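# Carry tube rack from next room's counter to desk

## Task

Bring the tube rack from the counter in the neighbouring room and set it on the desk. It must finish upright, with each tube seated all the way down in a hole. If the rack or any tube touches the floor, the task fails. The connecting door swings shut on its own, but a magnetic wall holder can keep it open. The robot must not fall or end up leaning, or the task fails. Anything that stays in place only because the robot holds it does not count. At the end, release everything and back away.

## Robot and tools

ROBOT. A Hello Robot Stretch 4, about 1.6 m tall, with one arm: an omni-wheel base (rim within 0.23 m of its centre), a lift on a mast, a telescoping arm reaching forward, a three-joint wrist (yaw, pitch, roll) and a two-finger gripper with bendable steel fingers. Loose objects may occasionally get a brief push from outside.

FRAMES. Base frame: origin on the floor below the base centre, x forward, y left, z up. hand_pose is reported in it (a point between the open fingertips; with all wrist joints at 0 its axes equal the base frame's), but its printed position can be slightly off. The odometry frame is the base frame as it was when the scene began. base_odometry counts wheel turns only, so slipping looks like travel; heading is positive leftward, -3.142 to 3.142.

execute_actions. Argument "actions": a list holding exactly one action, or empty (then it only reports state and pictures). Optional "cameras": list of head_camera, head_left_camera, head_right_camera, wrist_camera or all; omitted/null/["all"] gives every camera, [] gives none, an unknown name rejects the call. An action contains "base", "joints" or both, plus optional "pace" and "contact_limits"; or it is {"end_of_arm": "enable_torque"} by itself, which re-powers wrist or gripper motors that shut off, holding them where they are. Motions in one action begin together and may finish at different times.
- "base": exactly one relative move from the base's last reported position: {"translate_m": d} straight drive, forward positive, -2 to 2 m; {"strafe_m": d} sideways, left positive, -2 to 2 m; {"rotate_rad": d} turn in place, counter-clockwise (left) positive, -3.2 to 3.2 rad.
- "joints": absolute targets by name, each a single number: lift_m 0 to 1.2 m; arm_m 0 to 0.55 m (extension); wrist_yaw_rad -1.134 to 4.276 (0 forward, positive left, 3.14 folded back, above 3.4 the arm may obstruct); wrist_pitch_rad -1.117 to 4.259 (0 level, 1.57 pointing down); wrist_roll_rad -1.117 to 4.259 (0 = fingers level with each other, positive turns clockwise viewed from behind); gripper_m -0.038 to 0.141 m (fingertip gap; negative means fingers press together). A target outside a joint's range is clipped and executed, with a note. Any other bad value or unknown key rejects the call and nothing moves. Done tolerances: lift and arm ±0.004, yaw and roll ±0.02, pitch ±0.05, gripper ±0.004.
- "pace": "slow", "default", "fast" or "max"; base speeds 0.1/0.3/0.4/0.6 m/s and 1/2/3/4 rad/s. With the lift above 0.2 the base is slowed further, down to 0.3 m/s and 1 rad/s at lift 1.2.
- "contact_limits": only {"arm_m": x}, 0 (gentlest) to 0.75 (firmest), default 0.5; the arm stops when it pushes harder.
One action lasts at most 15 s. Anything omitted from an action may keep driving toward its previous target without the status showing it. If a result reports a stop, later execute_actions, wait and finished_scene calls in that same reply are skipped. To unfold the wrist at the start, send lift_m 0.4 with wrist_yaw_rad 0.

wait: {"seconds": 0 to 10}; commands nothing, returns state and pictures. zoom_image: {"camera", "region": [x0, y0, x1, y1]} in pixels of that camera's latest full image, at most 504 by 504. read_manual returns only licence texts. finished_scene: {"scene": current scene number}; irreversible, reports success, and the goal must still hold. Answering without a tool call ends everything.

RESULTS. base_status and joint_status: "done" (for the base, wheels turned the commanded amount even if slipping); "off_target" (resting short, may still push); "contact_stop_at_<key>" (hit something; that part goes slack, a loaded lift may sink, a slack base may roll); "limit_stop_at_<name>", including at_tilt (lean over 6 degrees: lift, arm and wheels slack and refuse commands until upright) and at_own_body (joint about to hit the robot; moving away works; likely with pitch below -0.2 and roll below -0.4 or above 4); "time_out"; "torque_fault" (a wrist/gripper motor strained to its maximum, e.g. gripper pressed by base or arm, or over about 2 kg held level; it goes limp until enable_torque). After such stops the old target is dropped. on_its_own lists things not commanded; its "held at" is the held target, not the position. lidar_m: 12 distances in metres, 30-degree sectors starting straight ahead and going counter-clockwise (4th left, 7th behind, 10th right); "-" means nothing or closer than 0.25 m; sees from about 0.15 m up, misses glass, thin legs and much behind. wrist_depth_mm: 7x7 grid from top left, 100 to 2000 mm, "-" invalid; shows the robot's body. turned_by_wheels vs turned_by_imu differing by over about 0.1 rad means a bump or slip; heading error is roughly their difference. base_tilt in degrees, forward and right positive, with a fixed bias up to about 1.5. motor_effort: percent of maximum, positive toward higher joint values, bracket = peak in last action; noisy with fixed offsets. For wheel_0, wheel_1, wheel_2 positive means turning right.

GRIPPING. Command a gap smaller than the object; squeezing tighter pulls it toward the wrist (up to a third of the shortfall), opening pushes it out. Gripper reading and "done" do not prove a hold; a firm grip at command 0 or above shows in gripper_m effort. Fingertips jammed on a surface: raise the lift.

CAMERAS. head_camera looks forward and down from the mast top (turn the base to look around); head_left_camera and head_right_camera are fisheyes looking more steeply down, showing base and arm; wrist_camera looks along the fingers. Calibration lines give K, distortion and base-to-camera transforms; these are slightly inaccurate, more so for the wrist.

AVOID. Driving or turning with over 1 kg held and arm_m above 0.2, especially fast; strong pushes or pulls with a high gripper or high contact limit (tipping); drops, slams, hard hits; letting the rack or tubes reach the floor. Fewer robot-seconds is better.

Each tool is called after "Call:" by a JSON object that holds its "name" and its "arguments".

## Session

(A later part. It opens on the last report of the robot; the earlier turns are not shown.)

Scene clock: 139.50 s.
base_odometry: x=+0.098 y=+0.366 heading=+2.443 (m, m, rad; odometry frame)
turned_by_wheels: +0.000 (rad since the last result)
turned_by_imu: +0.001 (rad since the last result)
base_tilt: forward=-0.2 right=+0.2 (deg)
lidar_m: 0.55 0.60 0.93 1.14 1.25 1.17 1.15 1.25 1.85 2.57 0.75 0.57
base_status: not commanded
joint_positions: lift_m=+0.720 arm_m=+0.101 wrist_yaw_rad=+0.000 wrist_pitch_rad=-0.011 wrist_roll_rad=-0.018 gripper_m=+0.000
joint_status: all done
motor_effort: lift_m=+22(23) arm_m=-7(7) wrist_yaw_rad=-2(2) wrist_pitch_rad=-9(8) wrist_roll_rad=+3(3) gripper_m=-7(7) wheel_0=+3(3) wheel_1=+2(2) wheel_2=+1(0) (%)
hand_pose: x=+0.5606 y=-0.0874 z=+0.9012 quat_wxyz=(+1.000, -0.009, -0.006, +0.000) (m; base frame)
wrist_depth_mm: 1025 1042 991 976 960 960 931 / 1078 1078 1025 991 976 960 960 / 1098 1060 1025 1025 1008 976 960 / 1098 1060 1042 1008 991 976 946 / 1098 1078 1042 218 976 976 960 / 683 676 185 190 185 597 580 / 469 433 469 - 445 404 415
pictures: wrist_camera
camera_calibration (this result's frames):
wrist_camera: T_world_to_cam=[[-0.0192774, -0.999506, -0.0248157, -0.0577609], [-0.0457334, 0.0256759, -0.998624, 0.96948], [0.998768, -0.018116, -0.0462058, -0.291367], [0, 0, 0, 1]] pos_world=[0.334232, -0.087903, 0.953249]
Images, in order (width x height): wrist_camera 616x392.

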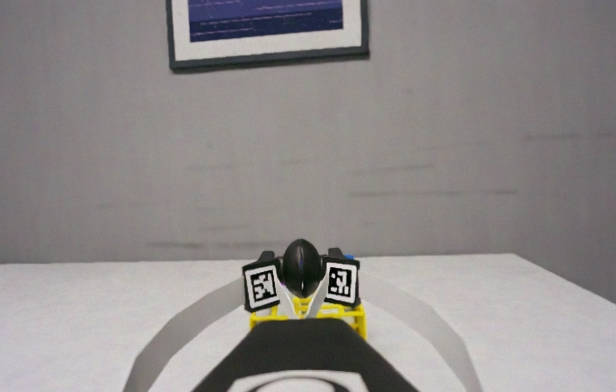

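Call:
{"name": "execute_actions", "arguments": {"actions": [{"joints":{"arm_m":0.275},"base":{"strafe_m":0.027}}], "cameras": []}}

Call:
{"name": "execute_actions", "arguments": {"actions": [{"joints":{"lift_m":0.675},"pace":"slow"}], "cameras": ["head_camera"]}}

Call:
{"name": "execute_actions", "arguments": {"actions": [{"joints":{"lift_m":0.72}}], "cameras": []}}

Call:
{"name": "execute_actions", "arguments": {"actions": [{"joints":{"arm_m":0.32},"base":{"strafe_m":-0.073}}], "cameras": []}}

Call:
{"name": "execute_actions", "arguments": {"actions": [{"joints":{"lift_m":0.675},"pace":"slow"}], "cameras": ["head_camera"]}}

Call:
{"name": "execute_actions", "arguments": {"actions": [{"joints":{"lift_m":0.72}}], "cameras": []}}

Call:
{"name": "execute_actions", "arguments": {"actions": [{"joints":{"arm_m":0.2,"gripper_m":0.14}}], "cameras": []}}

Call:
{"name": "execute_actions", "arguments": {"actions": [{"joints":{"arm_m":0.0,"lift_m":0.62}}], "cameras": ["wrist_camera"]}}

Scene clock: 151.83 s.
base_odometry: x=+0.081 y=+0.346 heading=+2.443 (m, m, rad; odometry frame)
turned_by_wheels: +0.000 (rad since the last result)
turned_by_imu: +0.002 (rad since the last result)
base_tilt: forward=-0.1 right=+0.2 (deg)
lidar_m: 0.57 0.61 0.94 1.11 1.21 1.17 1.13 1.25 1.85 2.63 0.74 0.58
base_status: done
joint_positions: lift_m=+0.720 arm_m=+0.274 wrist_yaw_rad=+0.000 wrist_pitch_rad=-0.011 wrist_roll_rad=-0.018 gripper_m=+0.000
joint_status: all done
motor_effort: lift_m=+22(22) arm_m=+7(7) wrist_yaw_rad=-3(2) wrist_pitch_rad=-6(8) wrist_roll_rad=+3(3) gripper_m=-5(6) wheel_0=-1(9) wheel_1=+0(16) wheel_2=+0(0) (%)
hand_pose: x=+0.7332 y=-0.0874 z=+0.9013 quat_wxyz=(+1.000, -0.009, -0.006, +0.000) (m; base frame)
wrist_depth_mm: 878 878 842 820 798 788 778 / 904 866 866 842 820 809 778 / 917 878 854 842 820 798 798 / 931 891 866 866 842 809 798 / 931 904 891 217 831 820 798 / 683 668 185 190 184 591 569 / 466 430 469 - 291 404 415
pictures: none
No camera images: the call's "cameras" was empty. Leave "cameras" out to get every camera's image.

Scene clock: 153.07 s.
base_odometry: x=+0.081 y=+0.346 heading=+2.443 (m, m, rad; odometry frame)
turned_by_wheels: +0.000 (rad since the last result)
turned_by_imu: +0.001 (rad since the last result)
base_tilt: forward=-0.2 right=+0.3 (deg)
lidar_m: 0.57 0.60 0.94 1.11 1.21 1.16 1.13 1.25 1.87 2.60 0.75 0.56
base_status: not commanded
joint_positions: lift_m=+0.676 arm_m=+0.274 wrist_yaw_rad=+0.000 wrist_pitch_rad=-0.024 wrist_roll_rad=-0.018 gripper_m=+0.000
joint_status: all done
on_its_own: wrist_pitch_rad is at rest, and its effort (+30) is outside its rest range (-23 to +23)
motor_effort: lift_m=+13(22) arm_m=+7(7) wrist_yaw_rad=-2(3) wrist_pitch_rad=+30(32) wrist_roll_rad=+4(2) gripper_m=-6(6) wheel_0=-1(1) wheel_1=+0(0) wheel_2=+0(0) (%)
hand_pose: x=+0.7331 y=-0.0874 z=+0.8609 quat_wxyz=(+1.000, -0.009, -0.012, +0.000) (m; base frame)
wrist_depth_mm: 904 878 854 831 820 788 788 / 904 878 866 854 820 798 788 / 917 878 866 842 831 798 798 / 917 904 866 854 842 842 809 / 917 878 866 214 842 809 788 / 609 585 183 191 183 517 508 / 402 375 407 - 257 343 355
pictures: head_camera
Images, in order (width x height): head_camera 420x560.

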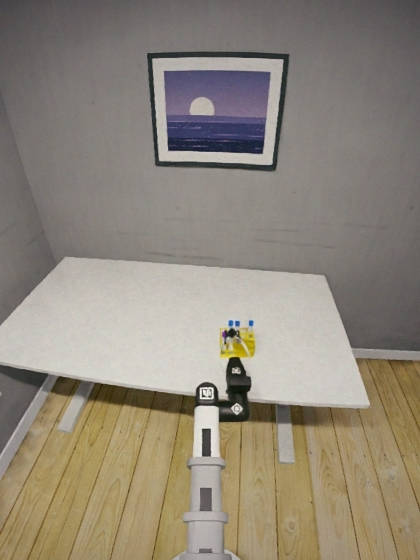

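Scene clock: 154.13 s.
base_odometry: x=+0.081 y=+0.346 heading=+2.443 (m, m, rad; odometry frame)
turned_by_wheels: +0.000 (rad since the last result)
turned_by_imu: +0.000 (rad since the last result)
base_tilt: forward=-0.1 right=+0.2 (deg)
lidar_m: 0.57 0.61 0.95 1.10 1.23 1.18 1.15 1.26 1.87 2.60 0.72 0.58
base_status: not commanded
joint_positions: lift_m=+0.720 arm_m=+0.274 wrist_yaw_rad=+0.000 wrist_pitch_rad=-0.012 wrist_roll_rad=-0.018 gripper_m=+0.000
joint_status: all done
motor_effort: lift_m=+22(23) arm_m=+7(7) wrist_yaw_rad=-2(3) wrist_pitch_rad=-3(31) wrist_roll_rad=+3(4) gripper_m=-8(7) wheel_0=+0(1) wheel_1=+0(0) wheel_2=+0(0) (%)
hand_pose: x=+0.7332 y=-0.0874 z=+0.9015 quat_wxyz=(+1.000, -0.009, -0.006, +0.000) (m; base frame)
wrist_depth_mm: 891 878 820 798 809 788 778 / 904 878 854 842 809 809 788 / 904 878 866 842 820 809 788 / 917 891 866 854 842 820 798 / 917 904 878 216 842 831 798 / 691 668 185 190 185 597 574 / 459 433 469 - 294 402 413
pictures: none
No camera images: the call's "cameras" was empty. Leave "cameras" out to get every camera's image.

Scene clock: 155.43 s.
base_odometry: x=+0.128 y=+0.401 heading=+2.443 (m, m, rad; odometry frame)
turned_by_wheels: +0.000 (rad since the last result)
turned_by_imu: +0.001 (rad since the last result)
base_tilt: forward=-0.1 right=+0.1 (deg)
lidar_m: 0.56 0.62 0.92 1.18 1.30 1.17 1.15 1.28 1.88 2.51 1.74 0.56
base_status: done
joint_positions: lift_m=+0.720 arm_m=+0.319 wrist_yaw_rad=+0.000 wrist_pitch_rad=-0.012 wrist_roll_rad=-0.018 gripper_m=+0.000
joint_status: all done
motor_effort: lift_m=+23(23) arm_m=+7(7) wrist_yaw_rad=-3(3) wrist_pitch_rad=-4(5) wrist_roll_rad=+3(4) gripper_m=-7(7) wheel_0=+2(13) wheel_1=-1(7) wheel_2=+0(0) (%)
hand_pose: x=+0.7782 y=-0.0874 z=+0.9014 quat_wxyz=(+1.000, -0.009, -0.006, +0.000) (m; base frame)
wrist_depth_mm: 842 798 768 768 750 750 732 / 831 820 798 788 768 750 732 / 878 831 809 778 778 750 741 / 854 842 809 809 778 768 750 / 878 854 831 217 778 778 759 / 683 668 185 190 185 585 574 / 469 421 241 - 449 402 413
pictures: none
No camera images: the call's "cameras" was empty. Leave "cameras" out to get every camera's image.

Scene clock: 156.67 s.
base_odometry: x=+0.128 y=+0.401 heading=+2.443 (m, m, rad; odometry frame)
turned_by_wheels: +0.000 (rad since the last result)
turned_by_imu: +0.001 (rad since the last result)
base_tilt: forward=-0.3 right=+0.2 (deg)
lidar_m: 0.56 0.61 0.92 1.20 1.30 1.18 1.15 1.24 1.87 2.52 1.75 0.56
base_status: not commanded
joint_positions: lift_m=+0.675 arm_m=+0.319 wrist_yaw_rad=+0.000 wrist_pitch_rad=-0.012 wrist_roll_rad=-0.018 gripper_m=+0.000
joint_status: all done
motor_effort: lift_m=+17(25) arm_m=+7(7) wrist_yaw_rad=-3(2) wrist_pitch_rad=-5(4) wrist_roll_rad=+3(3) gripper_m=-5(7) wheel_0=+2(2) wheel_1=-1(1) wheel_2=+0(0) (%)
hand_pose: x=+0.7782 y=-0.0874 z=+0.8569 quat_wxyz=(+1.000, -0.009, -0.006, +0.000) (m; base frame)
wrist_depth_mm: 842 820 798 788 768 741 732 / 842 831 798 778 759 759 732 / 842 842 798 798 778 759 750 / 842 842 820 809 778 768 750 / 866 854 820 217 778 768 759 / 559 196 185 190 185 477 462 / 377 185 222 - 355 325 336
pictures: head_camera
Images, in order (width x height): head_camera 420x560.

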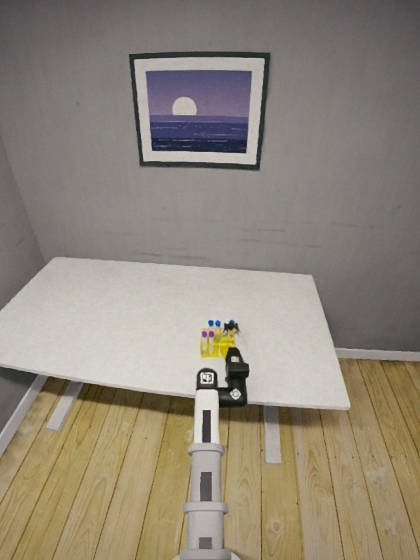

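Scene clock: 157.73 s.
base_odometry: x=+0.128 y=+0.401 heading=+2.443 (m, m, rad; odometry frame)
turned_by_wheels: +0.000 (rad since the last result)
turned_by_imu: +0.000 (rad since the last result)
base_tilt: forward=-0.1 right=+0.2 (deg)
lidar_m: 0.56 0.61 0.93 1.19 1.29 1.18 1.15 1.24 1.86 2.52 1.75 0.56
base_status: not commanded
joint_positions: lift_m=+0.720 arm_m=+0.319 wrist_yaw_rad=+0.000 wrist_pitch_rad=-0.012 wrist_roll_rad=-0.018 gripper_m=+0.000
joint_status: all done
motor_effort: lift_m=+22(24) arm_m=+7(7) wrist_yaw_rad=-2(3) wrist_pitch_rad=-4(5) wrist_roll_rad=+3(3) gripper_m=-6(7) wheel_0=+2(2) wheel_1=-2(2) wheel_2=+0(0) (%)
hand_pose: x=+0.7782 y=-0.0874 z=+0.9014 quat_wxyz=(+1.000, -0.009, -0.006, +0.000) (m; base frame)
wrist_depth_mm: 854 809 768 768 768 750 732 / 831 820 798 788 759 750 741 / 854 842 798 788 768 759 732 / 866 842 820 788 778 768 750 / 878 842 854 217 798 768 759 / 691 676 185 190 184 591 574 / 473 424 240 - 445 399 413
pictures: none
No camera images: the call's "cameras" was empty. Leave "cameras" out to get every camera's image.

Scene clock: 160.10 s.
base_odometry: x=+0.128 y=+0.401 heading=+2.443 (m, m, rad; odometry frame)
turned_by_wheels: +0.000 (rad since the last result)
turned_by_imu: +0.001 (rad since the last result)
base_tilt: forward=-0.2 right=+0.2 (deg)
lidar_m: 0.57 0.61 0.92 1.18 1.29 1.18 1.14 1.26 1.87 2.53 1.74 0.56
base_status: not commanded
joint_positions: lift_m=+0.720 arm_m=+0.201 wrist_yaw_rad=+0.000 wrist_pitch_rad=-0.012 wrist_roll_rad=-0.018 gripper_m=+0.140
joint_status: all done
motor_effort: lift_m=+23(22) arm_m=-7(8) wrist_yaw_rad=-2(3) wrist_pitch_rad=-5(4) wrist_roll_rad=+3(3) gripper_m=-2(8) wheel_0=+2(2) wheel_1=-1(1) wheel_2=+0(0) (%)
hand_pose: x=+0.6606 y=-0.0874 z=+0.9014 quat_wxyz=(+1.000, -0.009, -0.006, +0.000) (m; base frame)
wrist_depth_mm: 960 931 878 878 866 854 842 / 960 931 946 904 878 866 866 / 976 946 931 917 878 866 842 / 1008 960 931 917 904 866 854 / 1008 946 946 917 917 866 866 / 683 569 303 160 564 549 574 / 469 436 304 - 462 424 413
pictures: none
No camera images: the call's "cameras" was empty. Leave "cameras" out to get every camera's image.

Scene clock: 161.80 s.
base_odometry: x=+0.128 y=+0.401 heading=+2.443 (m, m, rad; odometry frame)
turned_by_wheels: +0.000 (rad since the last result)
turned_by_imu: +0.001 (rad since the last result)
base_tilt: forward=-0.3 right=+0.1 (deg)
lidar_m: 0.55 0.63 0.94 1.18 1.31 1.17 1.15 1.24 1.86 2.53 1.76 0.55
base_status: not commanded
joint_positions: lift_m=+0.620 arm_m=+0.001 wrist_yaw_rad=+0.000 wrist_pitch_rad=-0.011 wrist_roll_rad=-0.018 gripper_m=+0.140
joint_status: all done
motor_effort: lift_m=+18(21) arm_m=-7(7) wrist_yaw_rad=-3(3) wrist_pitch_rad=-4(8) wrist_roll_rad=+4(3) gripper_m=+0(0) wheel_0=+2(2) wheel_1=-1(1) wheel_2=+0(0) (%)
hand_pose: x=+0.4606 y=-0.0874 z=+0.8017 quat_wxyz=(+1.000, -0.009, -0.006, +0.000) (m; base frame)
wrist_depth_mm: 1182 1098 1098 1098 1060 1025 1008 / 1205 1138 1118 1098 1078 1060 1008 / 1182 1160 1118 1098 1078 1060 1042 / 1205 1160 1138 1098 1098 1060 1042 / 741 683 574 535 585 496 535 / 394 347 340 159 324 317 329 / 1229 1182 1182 - 1118 1060 1060
pictures: wrist_camera
camera_calibration (this result's frames):
wrist_camera: T_world_to_cam=[[-0.0192605, -0.999506, -0.0248213, -0.0621587], [-0.045444, 0.0256754, -0.998637, 0.8654], [0.998781, -0.0181063, -0.0459161, -0.196334], [0, 0, 0, 1]] pos_world=[0.234225, -0.0879024, 0.853663]
Images, in order (width x height): wrist_camera 616x392.

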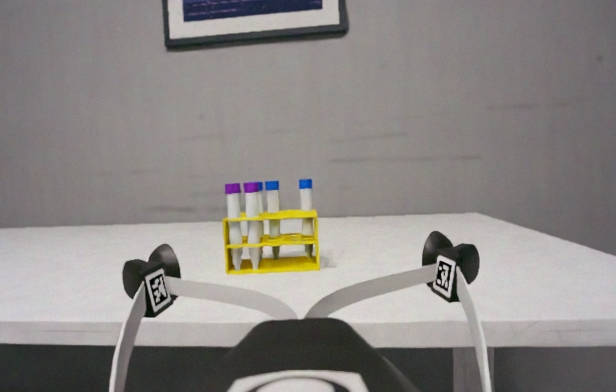

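Missed the blue one (short); retry further.

Call:
{"name": "execute_actions", "arguments": {"actions": [{"joints":{"lift_m":0.72,"gripper_m":0}}], "cameras": []}}

Call:
{"name": "execute_actions", "arguments": {"actions": [{"joints":{"arm_m":0.35}}], "cameras": []}}

Call:
{"name": "execute_actions", "arguments": {"actions": [{"joints":{"lift_m":0.675},"pace":"slow"}], "cameras": []}}

Call:
{"name": "execute_actions", "arguments": {"actions": [{"joints":{"lift_m":0.72}}], "cameras": []}}

Call:
{"name": "execute_actions", "arguments": {"actions": [{"joints":{"arm_m":0.2,"gripper_m":0.14}}], "cameras": []}}

Call:
{"name": "execute_actions", "arguments": {"actions": [{"joints":{"arm_m":0.0,"lift_m":0.62}}], "cameras": ["wrist_camera"]}}

Scene clock: 171.23 s.
base_odometry: x=+0.128 y=+0.401 heading=+2.443 (m, m, rad; odometry frame)
turned_by_wheels: +0.000 (rad since the last result)
turned_by_imu: +0.002 (rad since the last result)
base_tilt: forward=-0.3 right=+0.2 (deg)
lidar_m: 0.56 0.62 0.93 1.18 1.28 1.17 1.14 1.27 1.86 2.52 1.74 0.57
base_status: not commanded
joint_positions: lift_m=+0.720 arm_m=+0.001 wrist_yaw_rad=+0.000 wrist_pitch_rad=-0.011 wrist_roll_rad=-0.018 gripper_m=+0.000
joint_status: all done
motor_effort: lift_m=+22(26) arm_m=-7(7) wrist_yaw_rad=-2(2) wrist_pitch_rad=-7(7) wrist_roll_rad=+3(3) gripper_m=-8(5) wheel_0=+2(2) wheel_1=-1(2) wheel_2=+0(0) (%)
hand_pose: x=+0.4606 y=-0.0874 z=+0.9013 quat_wxyz=(+1.000, -0.009, -0.006, +0.000) (m; base frame)
wrist_depth_mm: 1160 1160 1078 1078 1060 1042 1042 / 1182 1118 1118 1078 1078 1060 1042 / 1182 1182 1118 1138 1060 1078 1042 / 1255 1182 1138 1118 1098 1078 1025 / 1182 1160 1118 217 1025 1078 1042 / 691 676 185 190 185 597 609 / 477 430 480 - 449 404 415
pictures: none
No camera images: the call's "cameras" was empty. Leave "cameras" out to get every camera's image.

Scene clock: 173.40 s.
base_odometry: x=+0.128 y=+0.401 heading=+2.443 (m, m, rad; odometry frame)
turned_by_wheels: +0.000 (rad since the last result)
turned_by_imu: +0.001 (rad since the last result)
base_tilt: forward=-0.2 right=+0.2 (deg)
lidar_m: 0.55 0.61 0.93 1.18 1.29 1.16 1.16 1.22 1.88 2.53 1.74 0.56
base_status: not commanded
joint_positions: lift_m=+0.720 arm_m=+0.349 wrist_yaw_rad=+0.000 wrist_pitch_rad=-0.012 wrist_roll_rad=-0.018 gripper_m=+0.000
joint_status: all done
motor_effort: lift_m=+22(22) arm_m=+7(6) wrist_yaw_rad=-2(2) wrist_pitch_rad=-3(5) wrist_roll_rad=+3(2) gripper_m=-4(5) wheel_0=+2(2) wheel_1=-1(1) wheel_2=+0(0) (%)
hand_pose: x=+0.8082 y=-0.0874 z=+0.9014 quat_wxyz=(+1.000, -0.009, -0.006, +0.000) (m; base frame)
wrist_depth_mm: 798 768 759 750 741 715 707 / 798 798 768 750 750 723 707 / 831 788 778 759 741 723 723 / 842 809 798 768 750 750 723 / 854 820 798 216 759 741 715 / 683 668 185 190 184 585 569 / 462 413 222 - 442 402 413
pictures: none
No camera images: the call's "cameras" was empty. Leave "cameras" out to get every camera's image.

Scene clock: 174.63 s.
base_odometry: x=+0.128 y=+0.401 heading=+2.443 (m, m, rad; odometry frame)
turned_by_wheels: +0.000 (rad since the last result)
turned_by_imu: +0.001 (rad since the last result)
base_tilt: forward=-0.2 right=+0.2 (deg)
lidar_m: 0.55 0.61 0.93 1.17 1.27 1.17 1.15 1.25 1.88 2.53 1.74 0.57
base_status: not commanded
joint_positions: lift_m=+0.676 arm_m=+0.349 wrist_yaw_rad=+0.000 wrist_pitch_rad=-0.026 wrist_roll_rad=-0.018 gripper_m=+0.000
joint_status: all done
on_its_own: wrist_pitch_rad is at rest, and its effort (+36) is outside its rest range (-23 to +23)
motor_effort: lift_m=+12(22) arm_m=+7(7) wrist_yaw_rad=-3(3) wrist_pitch_rad=+36(36) wrist_roll_rad=+3(2) gripper_m=-5(5) wheel_0=+2(2) wheel_1=-1(2) wheel_2=+0(0) (%)
hand_pose: x=+0.8081 y=-0.0874 z=+0.8613 quat_wxyz=(+1.000, -0.009, -0.013, +0.000) (m; base frame)
wrist_depth_mm: 831 788 768 750 732 732 715 / 831 809 788 768 741 723 707 / 820 809 788 768 750 732 715 / 842 798 788 768 759 732 723 / 831 820 798 214 768 732 723 / 621 597 183 191 183 530 504 / 382 154 209 - 384 347 359
pictures: none
No camera images: the call's "cameras" was empty. Leave "cameras" out to get every camera's image.

Scene clock: 175.70 s.
base_odometry: x=+0.128 y=+0.401 heading=+2.443 (m, m, rad; odometry frame)
turned_by_wheels: +0.000 (rad since the last result)
turned_by_imu: +0.000 (rad since the last result)
base_tilt: forward=-0.1 right=+0.2 (deg)
lidar_m: 0.55 0.61 0.93 1.18 1.28 1.19 1.15 1.25 1.88 2.55 1.76 0.56
base_status: not commanded
joint_positions: lift_m=+0.720 arm_m=+0.349 wrist_yaw_rad=+0.000 wrist_pitch_rad=-0.012 wrist_roll_rad=-0.018 gripper_m=+0.000
joint_status: all done
motor_effort: lift_m=+22(24) arm_m=+7(7) wrist_yaw_rad=-3(3) wrist_pitch_rad=-6(37) wrist_roll_rad=+3(2) gripper_m=-8(6) wheel_0=+2(2) wheel_1=-1(1) wheel_2=+0(0) (%)
hand_pose: x=+0.8082 y=-0.0874 z=+0.9015 quat_wxyz=(+1.000, -0.009, -0.006, +0.000) (m; base frame)
wrist_depth_mm: 798 768 759 741 732 723 707 / 809 788 778 759 732 723 715 / 820 809 788 759 741 732 715 / 842 809 798 778 759 741 715 / 831 809 798 218 759 759 723 / 683 661 185 190 185 591 574 / 466 410 224 - 445 404 410
pictures: none
No camera images: the call's "cameras" was empty. Leave "cameras" out to get every camera's image.

Scene clock: 178.07 s.
base_odometry: x=+0.128 y=+0.401 heading=+2.443 (m, m, rad; odometry frame)
turned_by_wheels: +0.000 (rad since the last result)
turned_by_imu: +0.001 (rad since the last result)
base_tilt: forward=-0.2 right=+0.1 (deg)
lidar_m: 0.54 0.61 0.91 1.19 1.29 1.17 1.16 1.25 1.88 2.51 1.73 0.56
base_status: not commanded
joint_positions: lift_m=+0.720 arm_m=+0.201 wrist_yaw_rad=+0.000 wrist_pitch_rad=-0.012 wrist_roll_rad=-0.018 gripper_m=+0.140
joint_status: all done
motor_effort: lift_m=+22(22) arm_m=-7(7) wrist_yaw_rad=-2(3) wrist_pitch_rad=-5(4) wrist_roll_rad=+3(3) gripper_m=-1(6) wheel_0=+2(2) wheel_1=-1(1) wheel_2=+0(0) (%)
hand_pose: x=+0.6606 y=-0.0874 z=+0.9014 quat_wxyz=(+1.000, -0.009, -0.006, +0.000) (m; base frame)
wrist_depth_mm: 960 931 878 878 891 842 831 / 976 960 917 891 878 866 842 / 976 960 917 904 891 854 842 / 1008 960 946 931 891 866 866 / 991 960 946 931 904 866 866 / 683 564 304 159 564 544 580 / 469 439 307 - 459 421 413
pictures: none
No camera images: the call's "cameras" was empty. Leave "cameras" out to get every camera's image.

Scene clock: 179.77 s.
base_odometry: x=+0.128 y=+0.401 heading=+2.443 (m, m, rad; odometry frame)
turned_by_wheels: +0.000 (rad since the last result)
turned_by_imu: +0.001 (rad since the last result)
base_tilt: forward=-0.3 right=+0.2 (deg)
lidar_m: 0.56 0.60 0.92 1.19 1.29 1.19 1.16 1.26 1.88 2.53 1.75 0.58
base_status: not commanded
joint_positions: lift_m=+0.620 arm_m=+0.001 wrist_yaw_rad=+0.000 wrist_pitch_rad=-0.011 wrist_roll_rad=-0.018 gripper_m=+0.140
joint_status: all done
motor_effort: lift_m=+18(22) arm_m=-7(7) wrist_yaw_rad=-3(3) wrist_pitch_rad=-6(4) wrist_roll_rad=+3(3) gripper_m=-1(2) wheel_0=+2(2) wheel_1=-1(1) wheel_2=+0(0) (%)
hand_pose: x=+0.4606 y=-0.0874 z=+0.8017 quat_wxyz=(+1.000, -0.009, -0.006, +0.000) (m; base frame)
wrist_depth_mm: 1182 1138 1078 1060 1060 1042 1025 / 1182 1138 1138 1098 1078 1060 1008 / 1205 1138 1138 1098 1060 1060 1025 / 1205 1160 1138 1098 1078 1042 1042 / 732 691 569 539 580 500 535 / 394 351 342 159 322 319 330 / 1255 1182 1205 - 1118 1098 1060
pictures: wrist_camera
camera_calibration (this result's frames):
wrist_camera: T_world_to_cam=[[-0.0192581, -0.999506, -0.0248212, -0.0621592], [-0.0454516, 0.0256754, -0.998637, 0.865401], [0.998781, -0.0181037, -0.0459236, -0.196325], [0, 0, 0, 1]] pos_world=[0.234222, -0.0879023, 0.853663]
Images, in order (width x height): wrist_camera 616x392.

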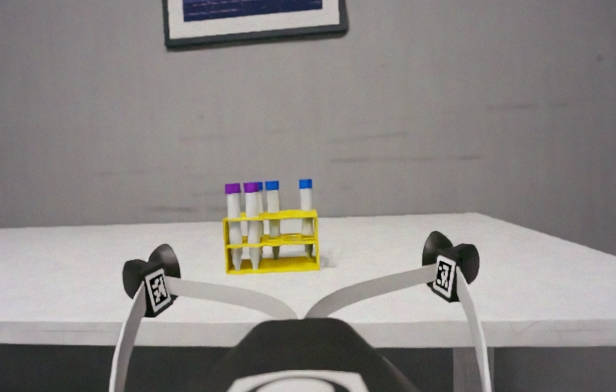

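Unchanged, so it was camera roll; seated.

Call:
{"name": "finished_scene", "arguments": {"scene": 1}}

The scene is finished: the task was done.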